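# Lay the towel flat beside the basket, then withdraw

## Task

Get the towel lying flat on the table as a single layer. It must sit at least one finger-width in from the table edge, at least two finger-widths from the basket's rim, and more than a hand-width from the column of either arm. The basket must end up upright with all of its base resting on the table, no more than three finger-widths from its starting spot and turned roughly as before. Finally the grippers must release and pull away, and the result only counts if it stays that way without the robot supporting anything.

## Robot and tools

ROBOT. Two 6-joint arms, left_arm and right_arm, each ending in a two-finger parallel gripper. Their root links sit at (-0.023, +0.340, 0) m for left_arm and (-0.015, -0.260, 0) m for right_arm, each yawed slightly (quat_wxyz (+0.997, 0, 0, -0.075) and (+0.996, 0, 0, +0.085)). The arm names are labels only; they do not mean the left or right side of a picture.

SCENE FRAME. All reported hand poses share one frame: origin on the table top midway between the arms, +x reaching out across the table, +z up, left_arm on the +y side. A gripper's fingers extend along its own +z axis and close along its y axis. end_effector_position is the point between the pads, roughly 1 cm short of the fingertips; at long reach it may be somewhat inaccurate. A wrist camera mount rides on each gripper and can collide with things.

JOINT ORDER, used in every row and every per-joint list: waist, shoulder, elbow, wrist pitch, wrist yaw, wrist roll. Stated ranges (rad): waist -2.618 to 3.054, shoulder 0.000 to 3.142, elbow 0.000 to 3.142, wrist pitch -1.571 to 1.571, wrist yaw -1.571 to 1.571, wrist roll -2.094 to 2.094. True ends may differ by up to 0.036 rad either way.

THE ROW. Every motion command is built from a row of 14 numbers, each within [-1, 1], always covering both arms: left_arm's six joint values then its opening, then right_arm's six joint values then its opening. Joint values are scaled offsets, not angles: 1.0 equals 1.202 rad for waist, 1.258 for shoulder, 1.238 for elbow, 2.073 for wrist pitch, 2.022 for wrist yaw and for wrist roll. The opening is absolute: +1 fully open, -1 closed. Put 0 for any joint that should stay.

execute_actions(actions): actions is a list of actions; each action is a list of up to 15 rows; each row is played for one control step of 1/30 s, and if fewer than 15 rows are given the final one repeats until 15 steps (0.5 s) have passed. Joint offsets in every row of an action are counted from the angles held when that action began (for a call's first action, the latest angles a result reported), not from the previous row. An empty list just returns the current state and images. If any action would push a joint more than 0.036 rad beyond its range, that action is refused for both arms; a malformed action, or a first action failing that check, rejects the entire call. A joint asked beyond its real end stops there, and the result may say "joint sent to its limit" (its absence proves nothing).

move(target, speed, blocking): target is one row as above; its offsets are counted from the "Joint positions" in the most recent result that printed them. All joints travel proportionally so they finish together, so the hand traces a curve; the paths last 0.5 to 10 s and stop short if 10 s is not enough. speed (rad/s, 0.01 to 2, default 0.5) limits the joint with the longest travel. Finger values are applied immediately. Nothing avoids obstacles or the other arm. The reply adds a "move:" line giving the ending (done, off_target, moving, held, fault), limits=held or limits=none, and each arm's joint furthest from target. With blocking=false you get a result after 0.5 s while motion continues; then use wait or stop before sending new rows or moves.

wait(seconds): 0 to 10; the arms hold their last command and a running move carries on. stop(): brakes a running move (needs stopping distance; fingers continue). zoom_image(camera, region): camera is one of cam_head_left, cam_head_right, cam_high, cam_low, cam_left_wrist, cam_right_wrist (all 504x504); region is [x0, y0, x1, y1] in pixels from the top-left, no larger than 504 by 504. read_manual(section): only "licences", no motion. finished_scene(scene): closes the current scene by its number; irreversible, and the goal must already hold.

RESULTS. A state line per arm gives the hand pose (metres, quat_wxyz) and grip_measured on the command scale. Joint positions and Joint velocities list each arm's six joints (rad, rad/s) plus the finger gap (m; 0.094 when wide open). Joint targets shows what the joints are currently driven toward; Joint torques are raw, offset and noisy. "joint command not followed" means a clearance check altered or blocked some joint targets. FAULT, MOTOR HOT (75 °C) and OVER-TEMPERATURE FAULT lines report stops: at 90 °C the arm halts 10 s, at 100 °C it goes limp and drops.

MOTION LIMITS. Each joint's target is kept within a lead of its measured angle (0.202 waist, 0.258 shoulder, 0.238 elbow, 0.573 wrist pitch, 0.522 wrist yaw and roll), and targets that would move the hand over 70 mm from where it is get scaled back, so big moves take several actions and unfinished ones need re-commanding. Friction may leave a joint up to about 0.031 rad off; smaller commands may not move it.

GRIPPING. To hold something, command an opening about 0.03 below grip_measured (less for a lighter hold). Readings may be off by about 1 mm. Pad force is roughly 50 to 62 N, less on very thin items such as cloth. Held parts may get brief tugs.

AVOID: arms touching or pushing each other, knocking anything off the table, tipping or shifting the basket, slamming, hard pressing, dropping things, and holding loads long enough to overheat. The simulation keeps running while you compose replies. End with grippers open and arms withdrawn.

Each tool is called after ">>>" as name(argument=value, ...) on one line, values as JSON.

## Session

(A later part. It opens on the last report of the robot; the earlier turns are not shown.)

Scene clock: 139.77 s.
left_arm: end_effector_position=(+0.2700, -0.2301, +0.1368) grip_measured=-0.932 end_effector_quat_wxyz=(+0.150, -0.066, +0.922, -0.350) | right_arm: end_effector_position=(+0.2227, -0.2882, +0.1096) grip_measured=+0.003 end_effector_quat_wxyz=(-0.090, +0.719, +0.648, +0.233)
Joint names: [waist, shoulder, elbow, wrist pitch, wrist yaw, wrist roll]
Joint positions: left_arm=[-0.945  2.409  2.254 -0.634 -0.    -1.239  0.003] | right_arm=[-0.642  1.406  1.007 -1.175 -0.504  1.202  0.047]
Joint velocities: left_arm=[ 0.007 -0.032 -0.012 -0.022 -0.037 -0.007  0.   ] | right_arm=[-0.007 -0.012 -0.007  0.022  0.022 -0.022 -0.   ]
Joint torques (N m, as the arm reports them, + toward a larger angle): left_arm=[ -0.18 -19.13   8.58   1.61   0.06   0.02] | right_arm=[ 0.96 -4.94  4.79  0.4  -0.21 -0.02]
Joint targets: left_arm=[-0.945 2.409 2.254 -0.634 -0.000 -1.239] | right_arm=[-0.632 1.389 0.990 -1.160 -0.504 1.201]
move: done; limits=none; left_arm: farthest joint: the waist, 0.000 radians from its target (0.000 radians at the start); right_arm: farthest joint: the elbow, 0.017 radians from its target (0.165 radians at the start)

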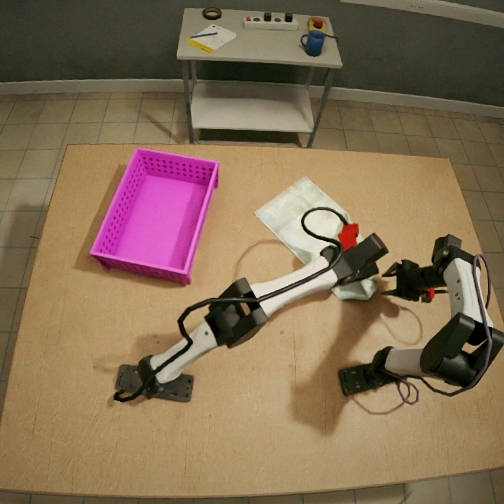

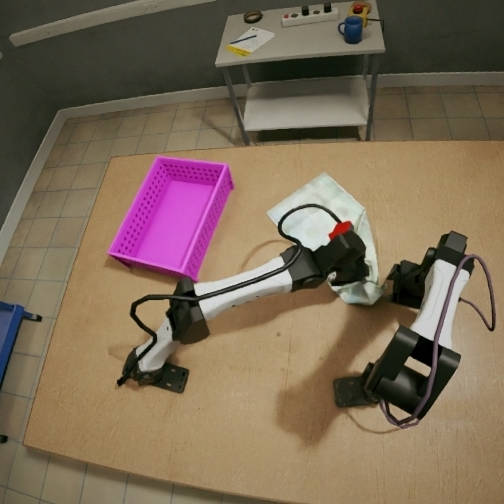

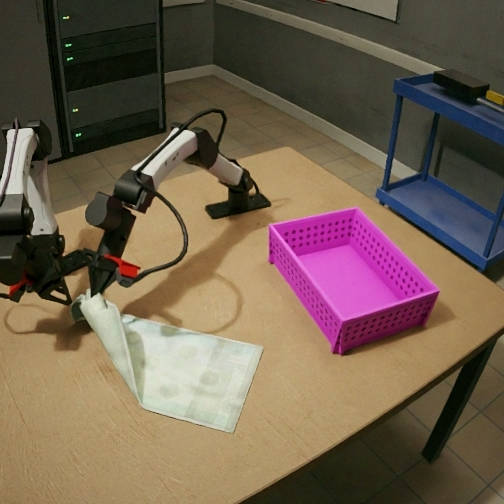

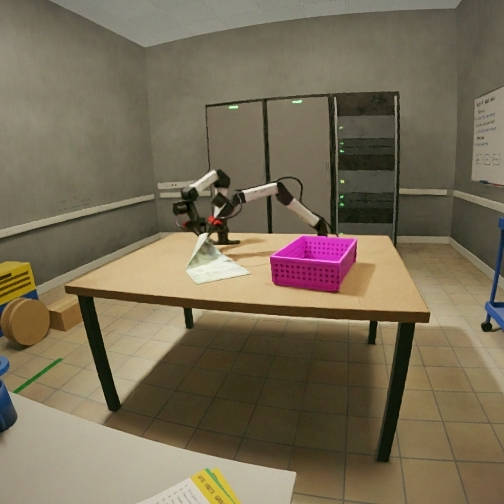

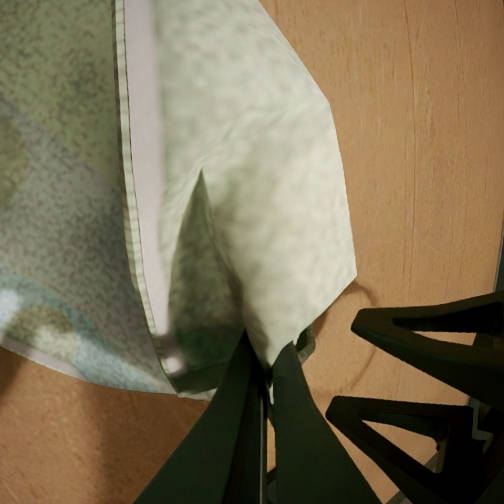

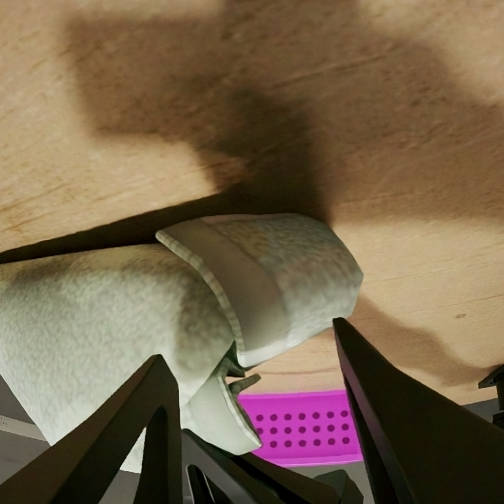

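>>> move(target=[0, 0, 0, 0, 0, 0, -1, 0.0765, 0.042, -0.067, 0.0574, 0, -0.129, 0.0], speed=0.2)

Scene clock: 143.13 s.
left_arm: end_effector_position=(+0.2700, -0.2301, +0.1368) grip_measured=-0.932 end_effector_quat_wxyz=(+0.150, -0.066, +0.922, -0.350) | right_arm: end_effector_position=(+0.2285, -0.2705, +0.0855) grip_measured=+0.003 end_effector_quat_wxyz=(-0.070, +0.602, +0.758, +0.240)
Joint names: [waist, shoulder, elbow, wrist pitch, wrist yaw, wrist roll]
Joint positions: left_arm=[-0.945  2.409  2.254 -0.634 -0.    -1.239  0.003] | right_arm=[-0.561  1.444  0.941 -1.071 -0.504  0.951  0.047]
Joint velocities: left_arm=[-0.012 -0.007  0.012 -0.037 -0.022 -0.007  0.001] | right_arm=[-0.002 -0.007 -0.012  0.066 -0.051  0.051  0.001]
Joint torques (N m, as the arm reports them, + toward a larger angle): left_arm=[ -0.24 -19.16   8.55   1.63   0.08   0.02] | right_arm=[ 0.99 -3.03  4.63  0.46 -0.21 -0.14]
Joint targets: left_arm=[-0.945 2.409 2.254 -0.634 -0.000 -1.239] | right_arm=[-0.550 1.458 0.924 -1.056 -0.504 0.941]
move: done; limits=none; left_arm: farthest joint: the waist, 0.000 radians from its target (0.000 radians at the start); right_arm: farthest joint: the elbow, 0.017 radians from its target (0.083 radians at the start)

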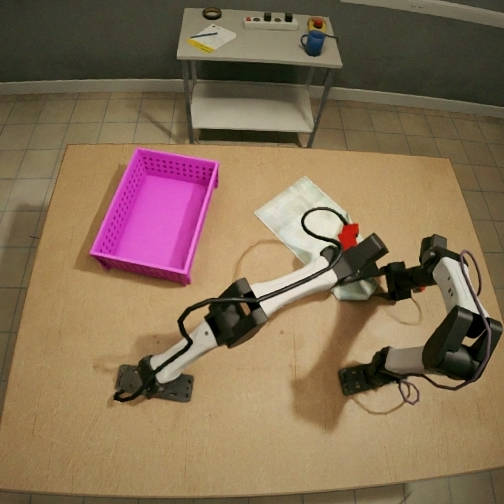

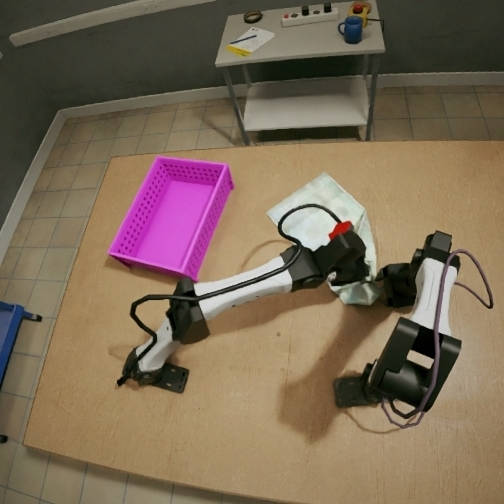

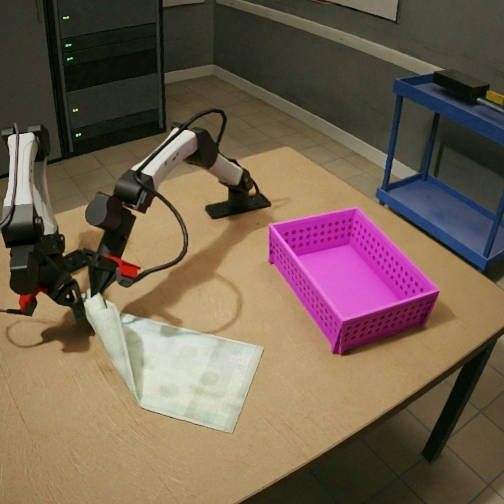

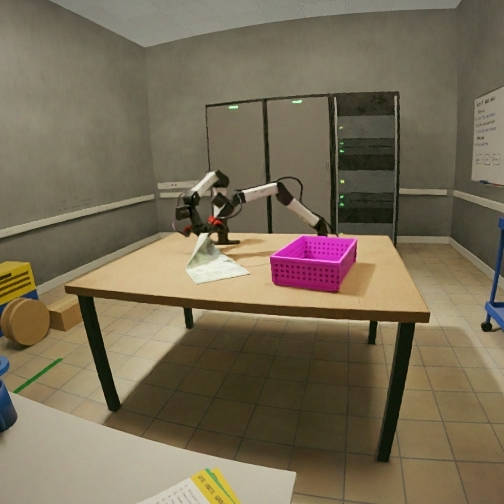

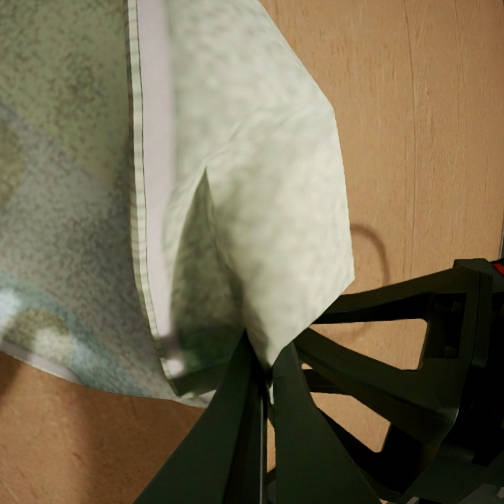

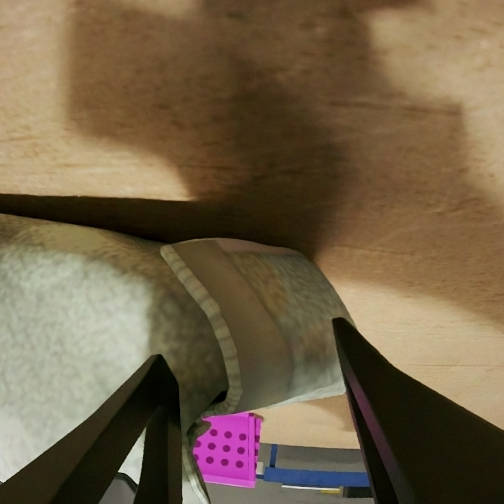

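>>> move(target=[0, 0, 0, 0, 0, 0, -1, 0.0295, 0.005, -0.077, 0.047, 0, 0, 0.0], speed=0.12)

Scene clock: 145.83 s.
left_arm: end_effector_position=(+0.2700, -0.2301, +0.1368) grip_measured=-0.932 end_effector_quat_wxyz=(+0.150, -0.066, +0.922, -0.350) | right_arm: end_effector_position=(+0.2249, -0.2631, +0.0670) grip_measured=+0.003 end_effector_quat_wxyz=(-0.070, +0.592, +0.766, +0.240)
Joint names: [waist, shoulder, elbow, wrist pitch, wrist yaw, wrist roll]
Joint positions: left_arm=[-0.945  2.409  2.254 -0.634 -0.    -1.239  0.003] | right_arm=[-0.537  1.444  0.865 -0.987 -0.504  0.95   0.047]
Joint velocities: left_arm=[ 0.017  0.012 -0.002 -0.037 -0.037 -0.007 -0.001] | right_arm=[ 0.002 -0.022  0.002 -0.081 -0.066 -0.066 -0.   ]
Joint torques (N m, as the arm reports them, + toward a larger angle): left_arm=[ -0.22 -19.14   8.4    1.63   0.07   0.  ] | right_arm=[ 1.1  -3.49  4.46  0.45 -0.21 -0.01]
Joint targets: left_arm=[-0.945 2.409 2.254 -0.634 -0.000 -1.239] | right_arm=[-0.525 1.450 0.846 -0.973 -0.504 0.951]
move: done; limits=none; left_arm: farthest joint: the waist, 0.000 radians from its target (0.000 radians at the start); right_arm: farthest joint: the elbow, 0.019 radians from its target (0.096 radians at the start)

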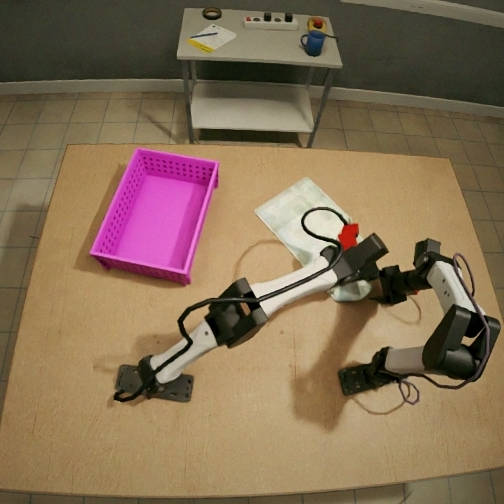

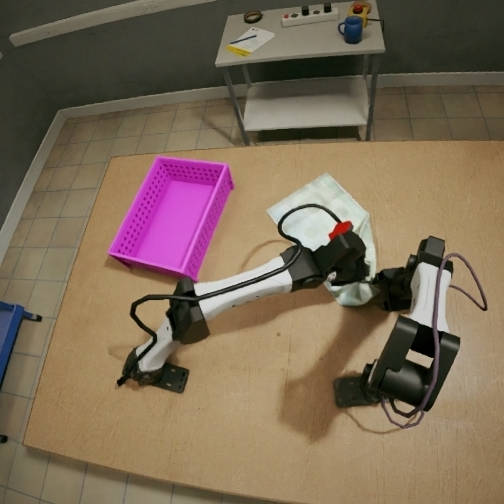

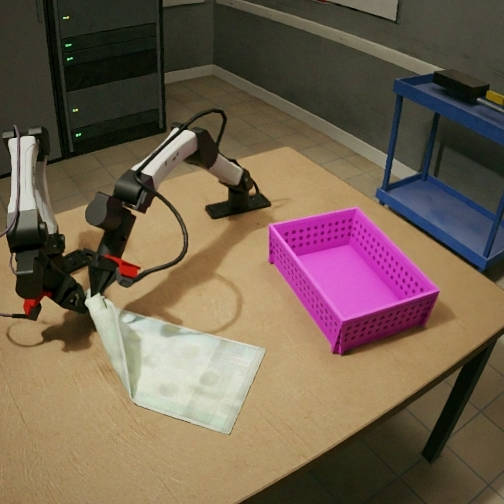

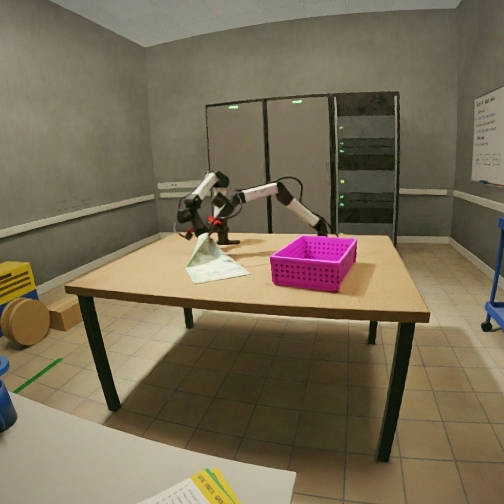

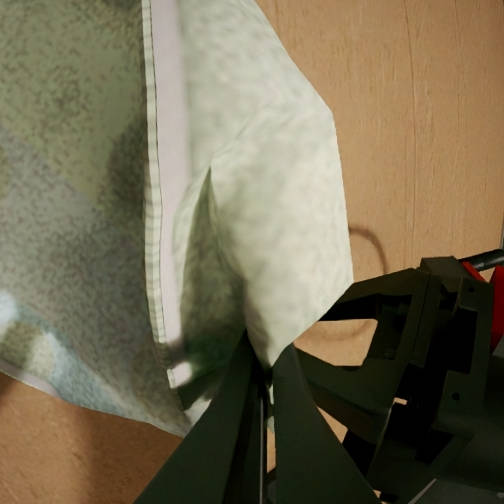

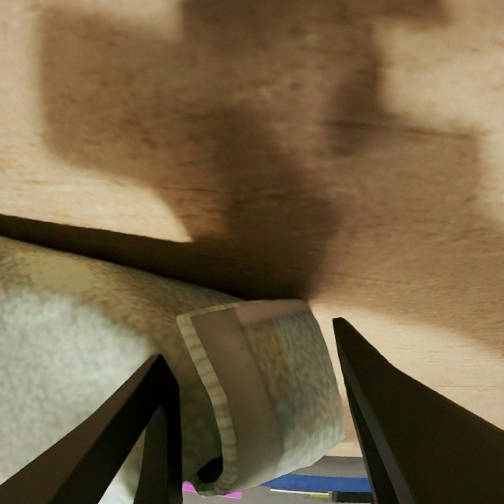

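>>> execute_actions(actions=[[[0,0,0,0,0,0,-1,0,0,0,0,0,0,-0.05],[0,0,0,0,0,0,-1,0,0,0,0,0,0,-0.1],[0,0,0,0,0,0,-1,0,0,0,0,0,0,-0.15],[0,0,0,0,0,0,-1,0,0,0,0,0,0,-0.2],[0,0,0,0,0,0,-1,0,0,0,0,0,0,-0.25],[0,0,0,0,0,0,-1,0,0,0,0,0,0,-0.3],[0,0,0,0,0,0,-1,0,0,0,0,0,0,-0.35],[0,0,0,0,0,0,-1,0,0,0,0,0,0,-0.4],[0,0,0,0,0,0,-1,0,0,0,0,0,0,-0.45],[0,0,0,0,0,0,-1,0,0,0,0,0,0,-0.5]]])

Scene clock: 147.17 s.
left_arm: end_effector_position=(+0.2700, -0.2301, +0.1368) grip_measured=-0.932 end_effector_quat_wxyz=(+0.150, -0.066, +0.922, -0.350) | right_arm: end_effector_position=(+0.2250, -0.2632, +0.0670) grip_measured=-0.497 end_effector_quat_wxyz=(-0.069, +0.592, +0.766, +0.240)
Joint names: [waist, shoulder, elbow, wrist pitch, wrist yaw, wrist roll]
Joint positions: left_arm=[-0.945  2.409  2.254 -0.634 -0.    -1.239  0.003] | right_arm=[-0.537  1.444  0.865 -0.987 -0.504  0.95   0.024]
Joint velocities: left_arm=[-0.002  0.007 -0.022  0.066 -0.037 -0.066  0.001] | right_arm=[-0.002  0.002 -0.007 -0.007  0.022 -0.051 -0.   ]
Joint torques (N m, as the arm reports them, + toward a larger angle): left_arm=[ -0.27 -19.14   8.48   1.63   0.07   0.  ] | right_arm=[ 0.14 -3.93  5.86  0.33 -0.22 -0.02]
Joint targets: left_arm=[-0.945 2.409 2.254 -0.634 -0.000 -1.239] | right_arm=[-0.537 1.444 0.865 -0.987 -0.504 0.950]

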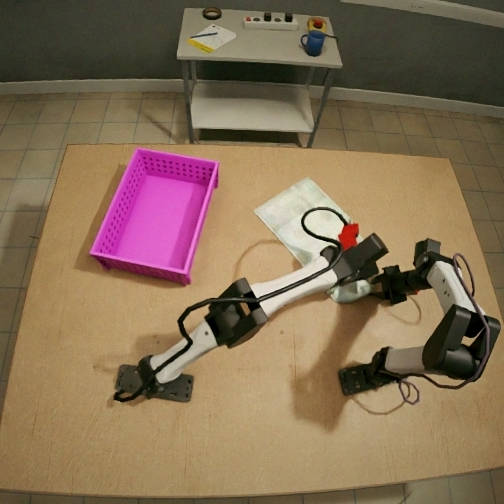

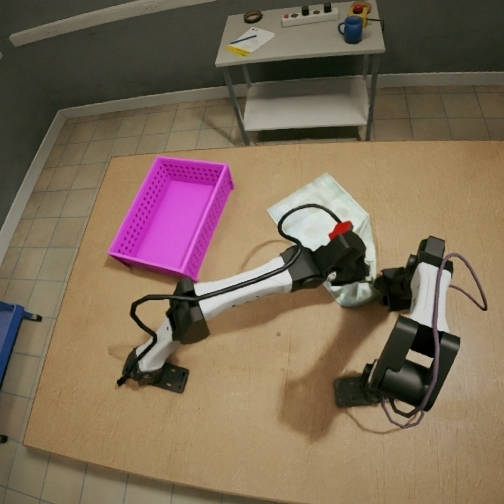

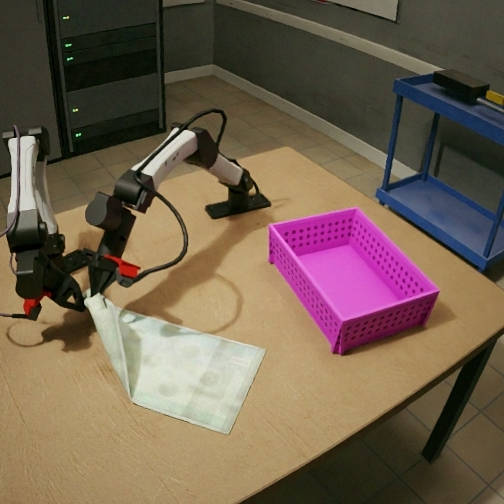

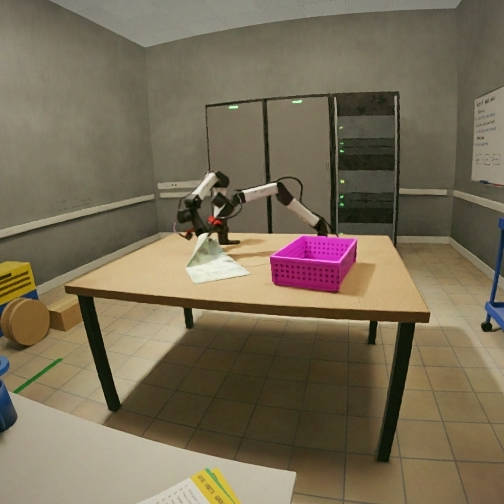

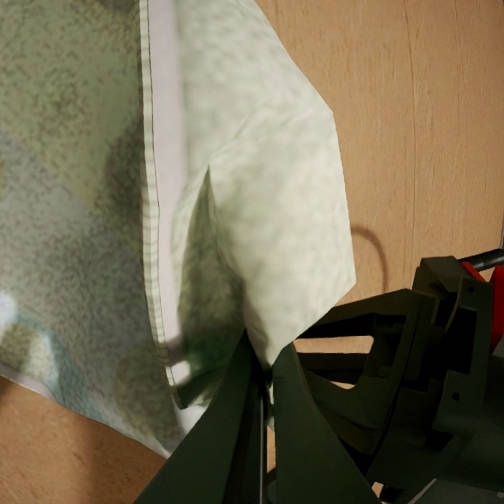

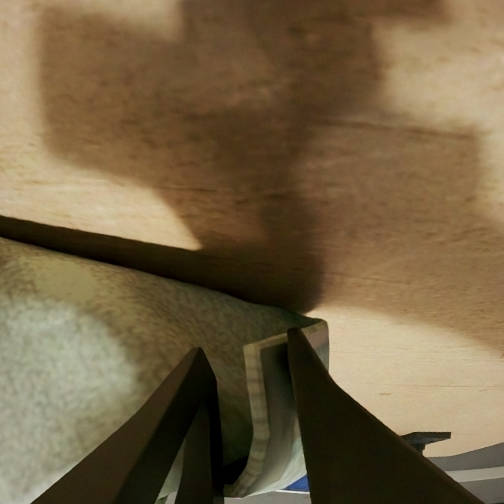

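>>> execute_actions(actions=[[[0,0,0,0,0,0,-1,0,0,0,0,0,0,-0.55],[0,0,0,0,0,0,-1,0,0,0,0,0,0,-0.6],[0,0,0,0,0,0,-1,0,0,0,0,0,0,-0.65],[0,0,0,0,0,0,-1,0,0,0,0,0,0,-0.7],[0,0,0,0,0,0,-1,0,0,0,0,0,0,-0.75],[0,0,0,0,0,0,-1,0,0,0,0,0,0,-0.8],[0,0,0,0,0,0,-1,0,0,0,0,0,0,-0.85],[0,0,0,0,0,0,-1,0,0,0,0,0,0,-0.9],[0,0,0,0,0,0,-1,0,0,0,0,0,0,-0.95],[0,0,0,0,0,0,-1,0,0,0,0,0,0,-1]]])

Scene clock: 148.13 s.
left_arm: end_effector_position=(+0.2700, -0.2301, +0.1368) grip_measured=-0.932 end_effector_quat_wxyz=(+0.150, -0.066, +0.922, -0.350) | right_arm: end_effector_position=(+0.2250, -0.2632, +0.0670) grip_measured=-0.963 end_effector_quat_wxyz=(-0.069, +0.592, +0.766, +0.240)
Joint names: [waist, shoulder, elbow, wrist pitch, wrist yaw, wrist roll]
Joint positions: left_arm=[-0.945  2.409  2.254 -0.634 -0.    -1.239  0.003] | right_arm=[-0.537  1.444  0.865 -0.987 -0.504  0.95   0.002]
Joint velocities: left_arm=[-0.007  0.002 -0.017 -0.022 -0.022 -0.051  0.   ] | right_arm=[ 0.012 -0.007  0.002 -0.022  0.007  0.007  0.   ]
Joint torques (N m, as the arm reports them, + toward a larger angle): left_arm=[ -0.28 -19.14   8.52   1.63   0.08   0.01] | right_arm=[ 0.13 -3.92  5.85  0.34 -0.22 -0.02]
Joint targets: left_arm=[-0.945 2.409 2.254 -0.634 -0.000 -1.239] | right_arm=[-0.537 1.444 0.865 -0.987 -0.504 0.950]

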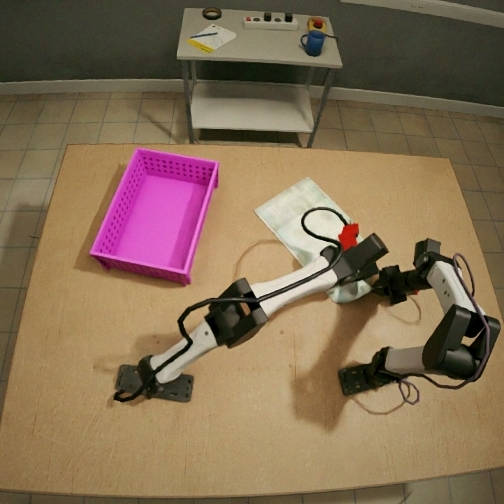

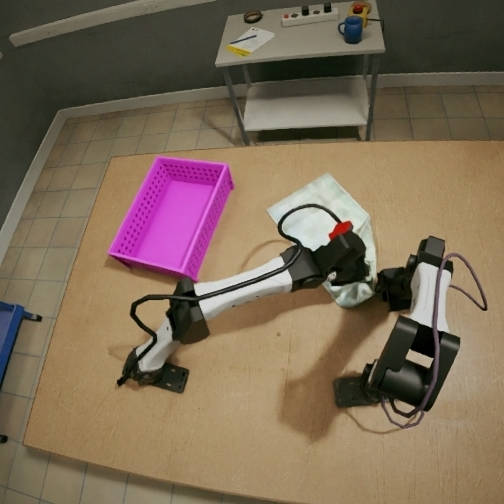

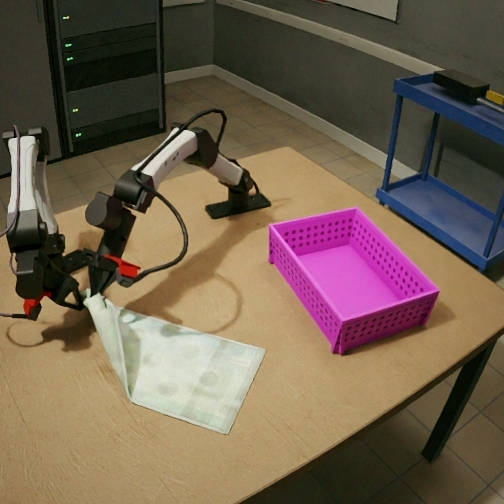

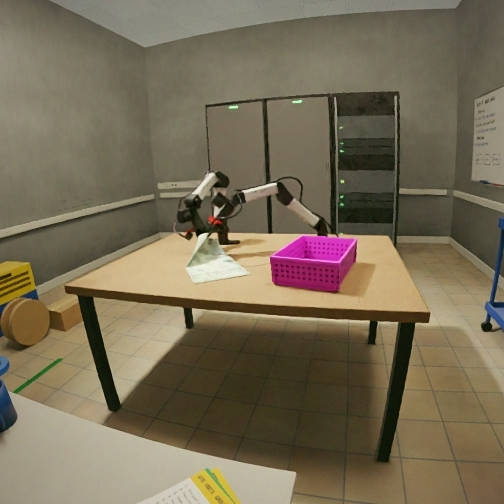

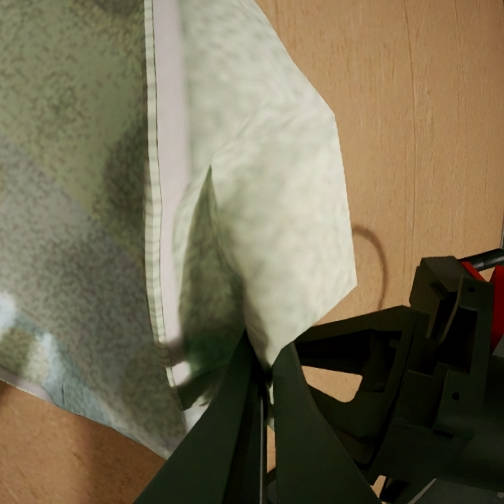

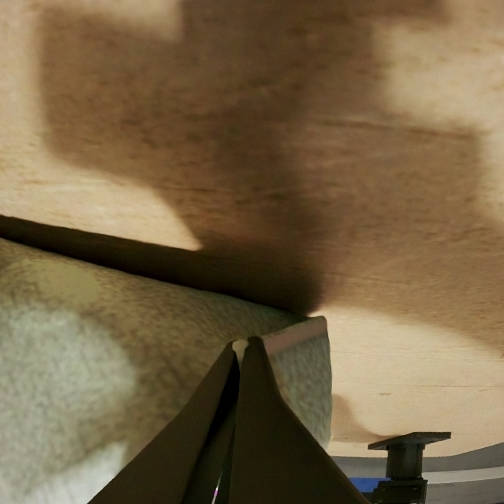

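>>> move(target=[0.199, -0.413, -0.233, -0.175, 0, 0.173, -1, 0.458, -0.207, 0.412, -0.089, 0.254, 0.376, -1], speed=0.3)

Scene clock: 165.90 s.
left_arm: end_effector_position=(+0.2997, -0.0457, +0.2588) grip_measured=-0.932 end_effector_quat_wxyz=(+0.216, -0.012, +0.938, -0.269) | right_arm: end_effector_position=(+0.2707, -0.2067, +0.2518) grip_measured=-0.963 end_effector_quat_wxyz=(+0.164, +0.661, +0.694, +0.234)
Joint names: [waist, shoulder, elbow, wrist pitch, wrist yaw, wrist roll]
Joint positions: left_arm=[-0.721  1.899  1.993 -0.96   0.007 -0.899  0.003] | right_arm=[ 0.007  1.198  1.357 -1.15  -0.012  1.702  0.002]
Joint velocities: left_arm=[ 0.007 -0.007 -0.022  0.037 -0.022  0.007 -0.001] | right_arm=[ 0.007  0.002  0.002 -0.037 -0.007  0.022  0.   ]
Joint torques (N m, as the arm reports them, + toward a larger angle): left_arm=[  0.81 -14.44   5.87   1.21  -0.04   0.04] | right_arm=[ 0.74 -3.53  7.9   1.1   0.31  0.06]
Joint targets: left_arm=[-0.706 1.890 1.965 -0.996 -0.000 -0.889] | right_arm=[0.014 1.184 1.375 -1.171 0.009 1.710]
move: off_target (left_arm, right_arm); limits=none; left_arm: farthest joint: the wrist pitch, 0.037 radians from its target (0.363 radians at the start); right_arm: farthest joint: the wrist pitch, 0.022 radians from its target (0.185 radians at the start)

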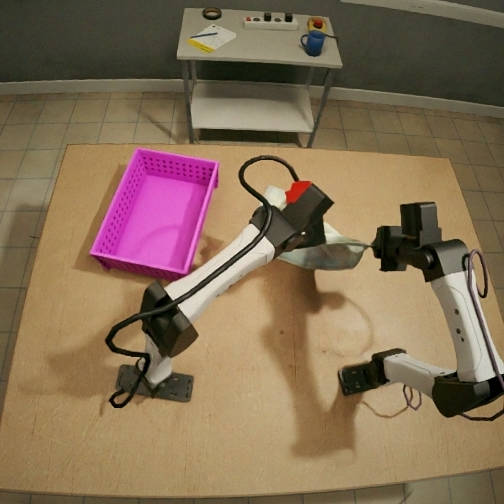

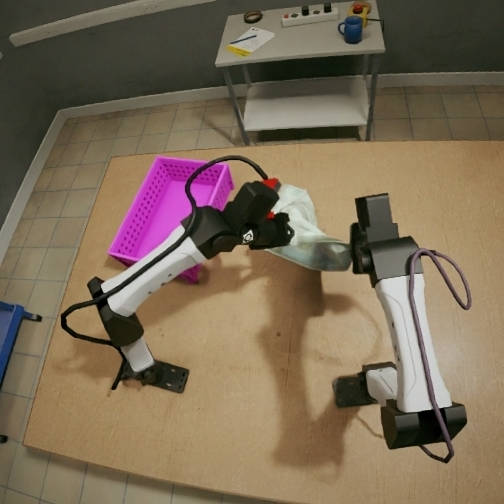

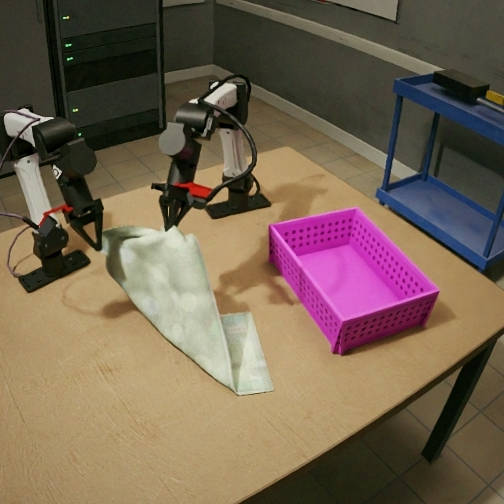

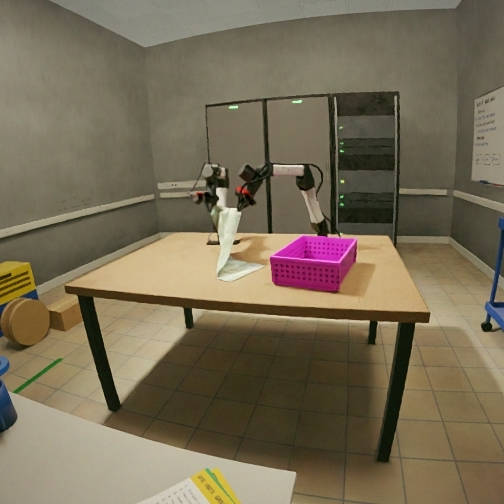

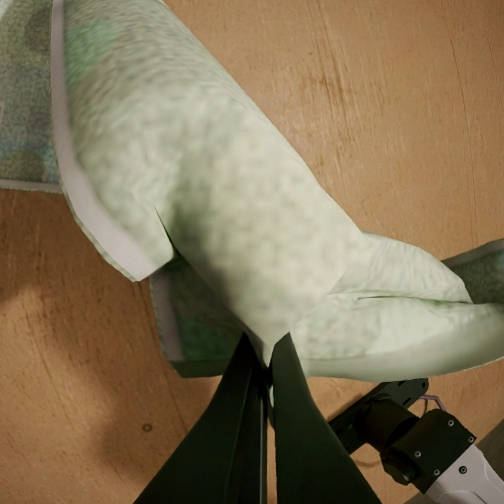

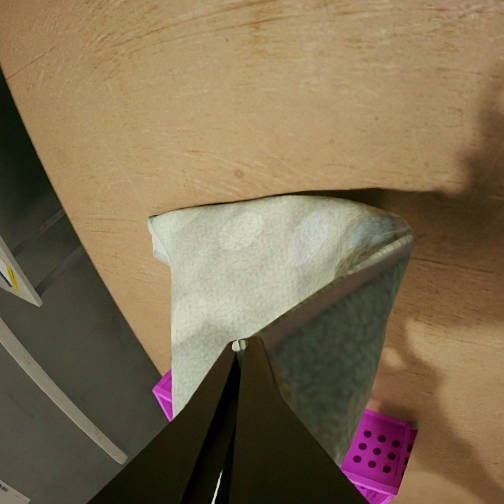

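>>> move(target=[-0.051, -0.209, 0.027, 0, 0, 0, -1, 0.133, 0, 0.379, -0.082, 0, 0, -1], speed=0.25)

Scene clock: 171.00 s.
left_arm: end_effector_position=(+0.2474, -0.0217, +0.3814) grip_measured=-0.932 end_effector_quat_wxyz=(+0.282, +0.014, +0.884, -0.373) | right_arm: end_effector_position=(+0.2478, -0.1680, +0.3909) grip_measured=-0.963 end_effector_quat_wxyz=(+0.217, +0.573, +0.702, +0.363)
Joint names: [waist, shoulder, elbow, wrist pitch, wrist yaw, wrist roll]
Joint positions: left_arm=[-0.773  1.648  2.011 -0.96   0.012 -0.899  0.003] | right_arm=[ 0.157  1.198  1.808 -1.307 -0.015  1.703  0.002]
Joint velocities: left_arm=[-0.002 -0.007 -0.002  0.007 -0.007  0.037 -0.001] | right_arm=[ 0.012 -0.017 -0.012  0.007 -0.007  0.022 -0.001]
Joint torques (N m, as the arm reports them, + toward a larger angle): left_arm=[ -0.85 -10.88   8.91   1.89   0.03   0.  ] | right_arm=[ 0.96 -1.39  6.72  1.56  0.1  -0.07]
Joint targets: left_arm=[-0.782 1.636 2.026 -0.960 0.007 -0.899] | right_arm=[0.167 1.198 1.826 -1.320 -0.012 1.702]
move: done; limits=none; left_arm: farthest joint: the elbow, 0.016 radians from its target (0.033 radians at the start); right_arm: farthest joint: the elbow, 0.018 radians from its target (0.469 radians at the start)

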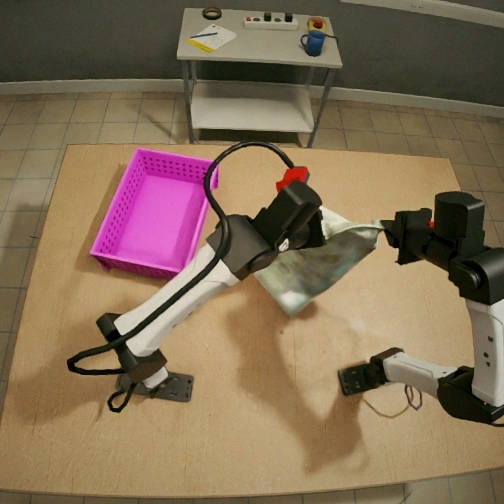

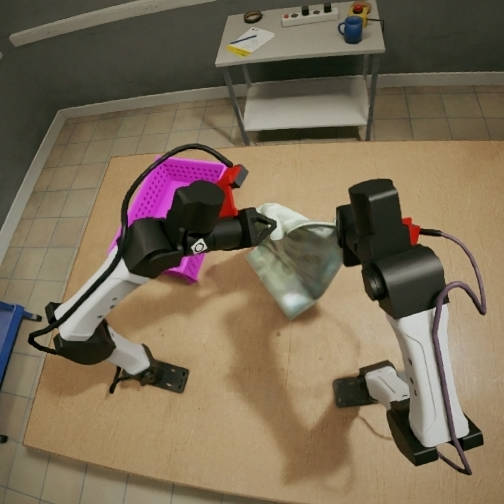

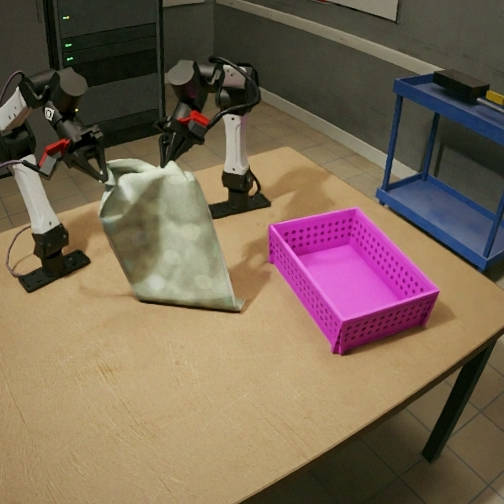

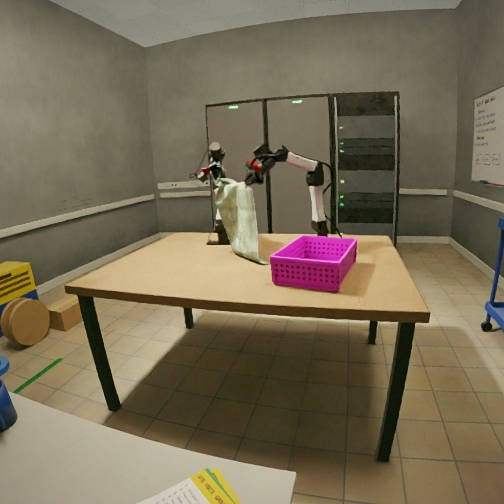

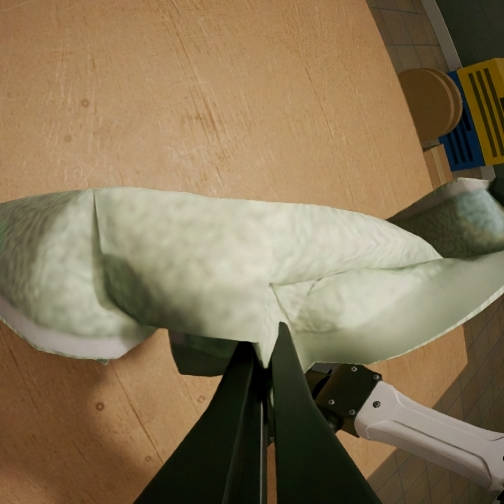

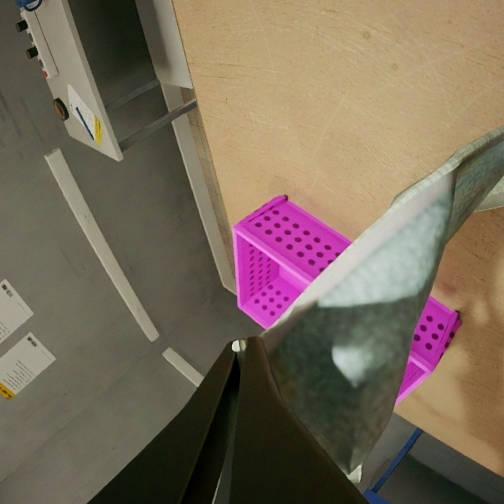

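>>> move(target=[0.027, 0.034, 0.133, 0.093, 0, 0, -1, -0.026, 0, 0.130, 0.153, 0, 0, -1], speed=0.2)

Scene clock: 174.10 s.
left_arm: end_effector_position=(+0.2664, -0.0296, +0.4723) grip_measured=-0.932 end_effector_quat_wxyz=(+0.366, +0.005, +0.804, -0.469) | right_arm: end_effector_position=(+0.2693, -0.1673, +0.5064) grip_measured=-0.963 end_effector_quat_wxyz=(+0.321, +0.507, +0.611, +0.516)
Joint names: [waist, shoulder, elbow, wrist pitch, wrist yaw, wrist roll]
Joint positions: left_arm=[-0.751  1.669  2.157 -0.784  0.012 -0.899  0.003] | right_arm=[ 0.136  1.198  1.949 -1.015 -0.015  1.703  0.002]
Joint velocities: left_arm=[-0.002 -0.027  0.002  0.022 -0.11   0.066 -0.   ] | right_arm=[ 0.012 -0.002 -0.002 -0.007  0.022 -0.051  0.   ]
Joint torques (N m, as the arm reports them, + toward a larger angle): left_arm=[ 0.63 -7.95  8.71  2.22  0.12  0.02] | right_arm=[-0.62 -1.04  6.42  2.17  0.04 -0.07]
Joint targets: left_arm=[-0.740 1.691 2.175 -0.767 0.012 -0.899] | right_arm=[0.126 1.198 1.969 -0.990 -0.015 1.703]
move: off_target (left_arm, right_arm); limits=none; left_arm: farthest joint: the shoulder, 0.022 radians from its target (0.043 radians at the start); right_arm: farthest joint: the wrist pitch, 0.025 radians from its target (0.318 radians at the start)

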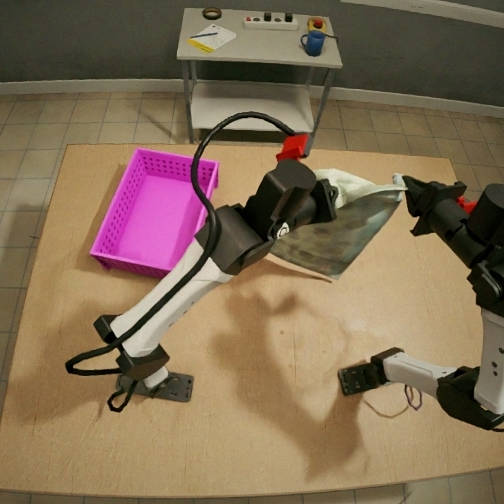

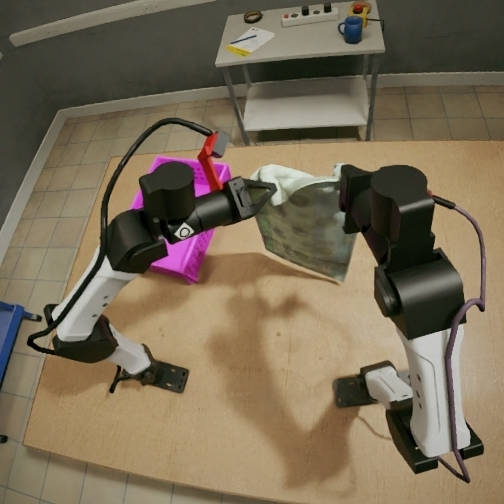

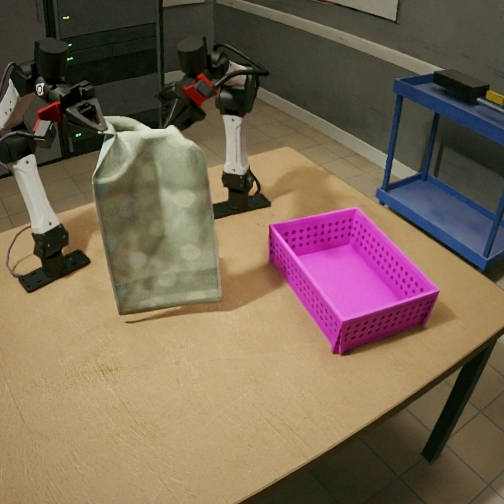

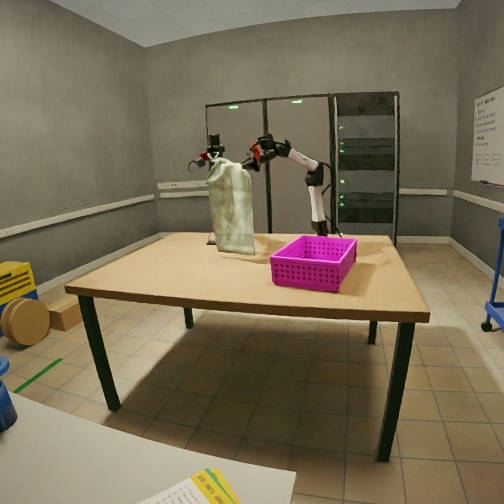

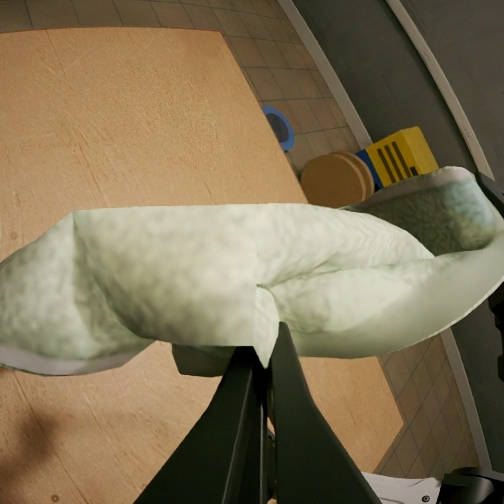

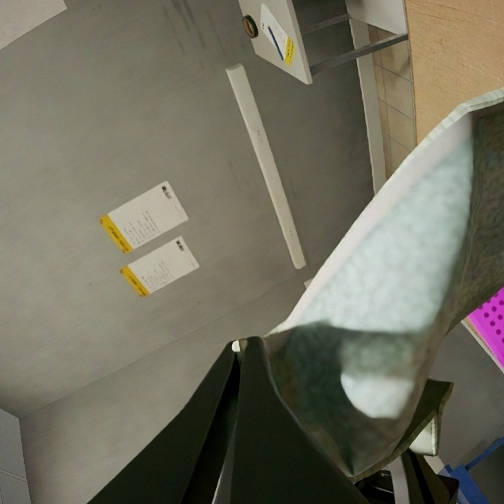

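>>> move(target=[0.160, 0.202, 0.0875, 0.197, 0, 0, -1, -0.093, 0.308, 0.144, 0.193, 0, 0, -1], speed=0.25)

Scene clock: 178.77 s.
left_arm: end_effector_position=(+0.3996, -0.0315, +0.4876) grip_measured=-0.932 end_effector_quat_wxyz=(+0.472, -0.062, +0.724, -0.499) | right_arm: end_effector_position=(+0.4233, -0.1668, +0.5248) grip_measured=-0.963 end_effector_quat_wxyz=(+0.382, +0.504, +0.549, +0.547)
Joint names: [waist, shoulder, elbow, wrist pitch, wrist yaw, wrist roll]
Joint positions: left_arm=[-0.567  1.903  2.244 -0.397  0.012 -0.899  0.003] | right_arm=[ 0.033  1.579  2.104 -0.637 -0.015  1.703  0.002]
Joint velocities: left_arm=[-0.012 -0.002 -0.012  0.037 -0.051 -0.037  0.001] | right_arm=[-0.007  0.002 -0.002 -0.007  0.007  0.007  0.   ]
Joint torques (N m, as the arm reports them, + toward a larger angle): left_arm=[  0.44 -11.65   9.45   2.27   0.11   0.  ] | right_arm=[-0.6  -4.84  7.81  2.17  0.03 -0.08]
Joint targets: left_arm=[-0.559 1.923 2.265 -0.376 0.012 -0.899] | right_arm=[0.024 1.585 2.128 -0.614 -0.015 1.703]
move: off_target (left_arm, right_arm); limits=none; left_arm: farthest joint: the wrist pitch, 0.022 radians from its target (0.409 radians at the start); right_arm: farthest joint: the elbow, 0.023 radians from its target (0.178 radians at the start)

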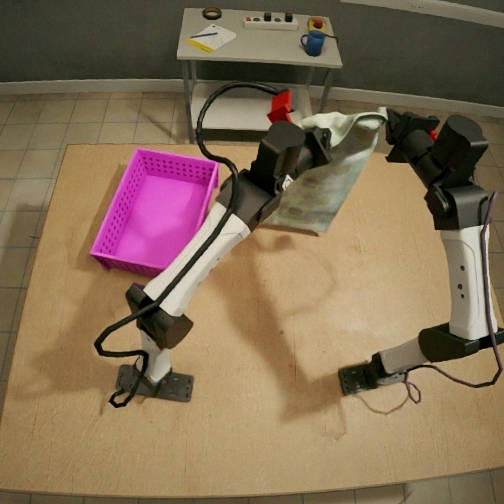

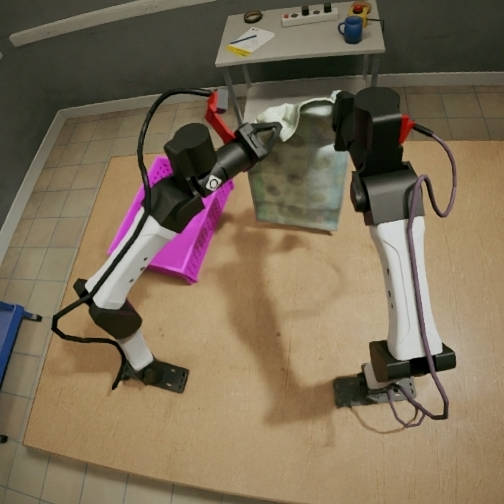

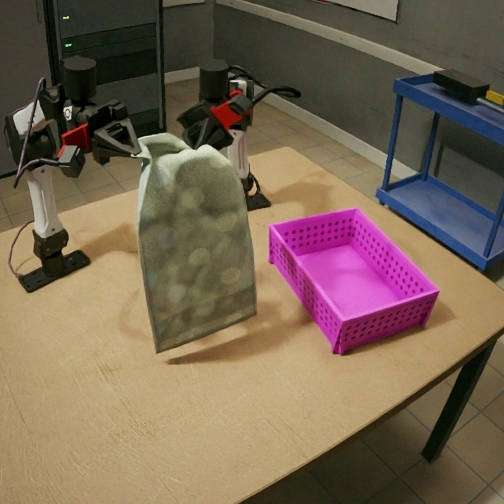

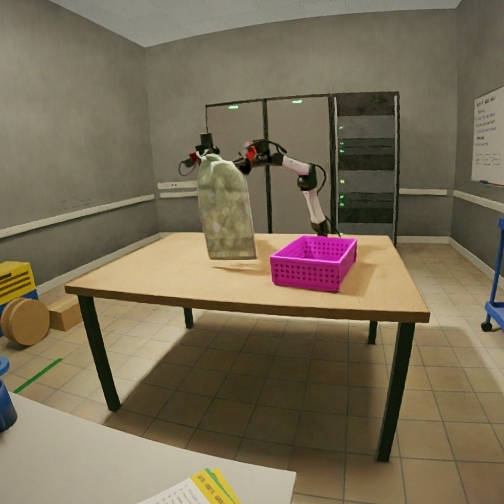

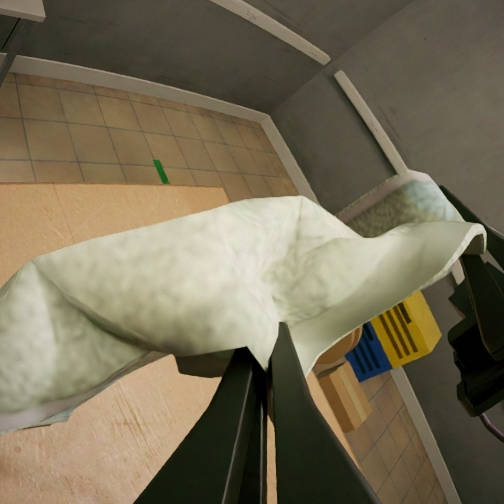

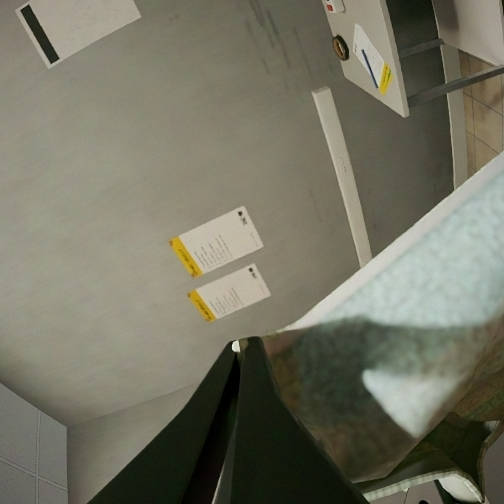

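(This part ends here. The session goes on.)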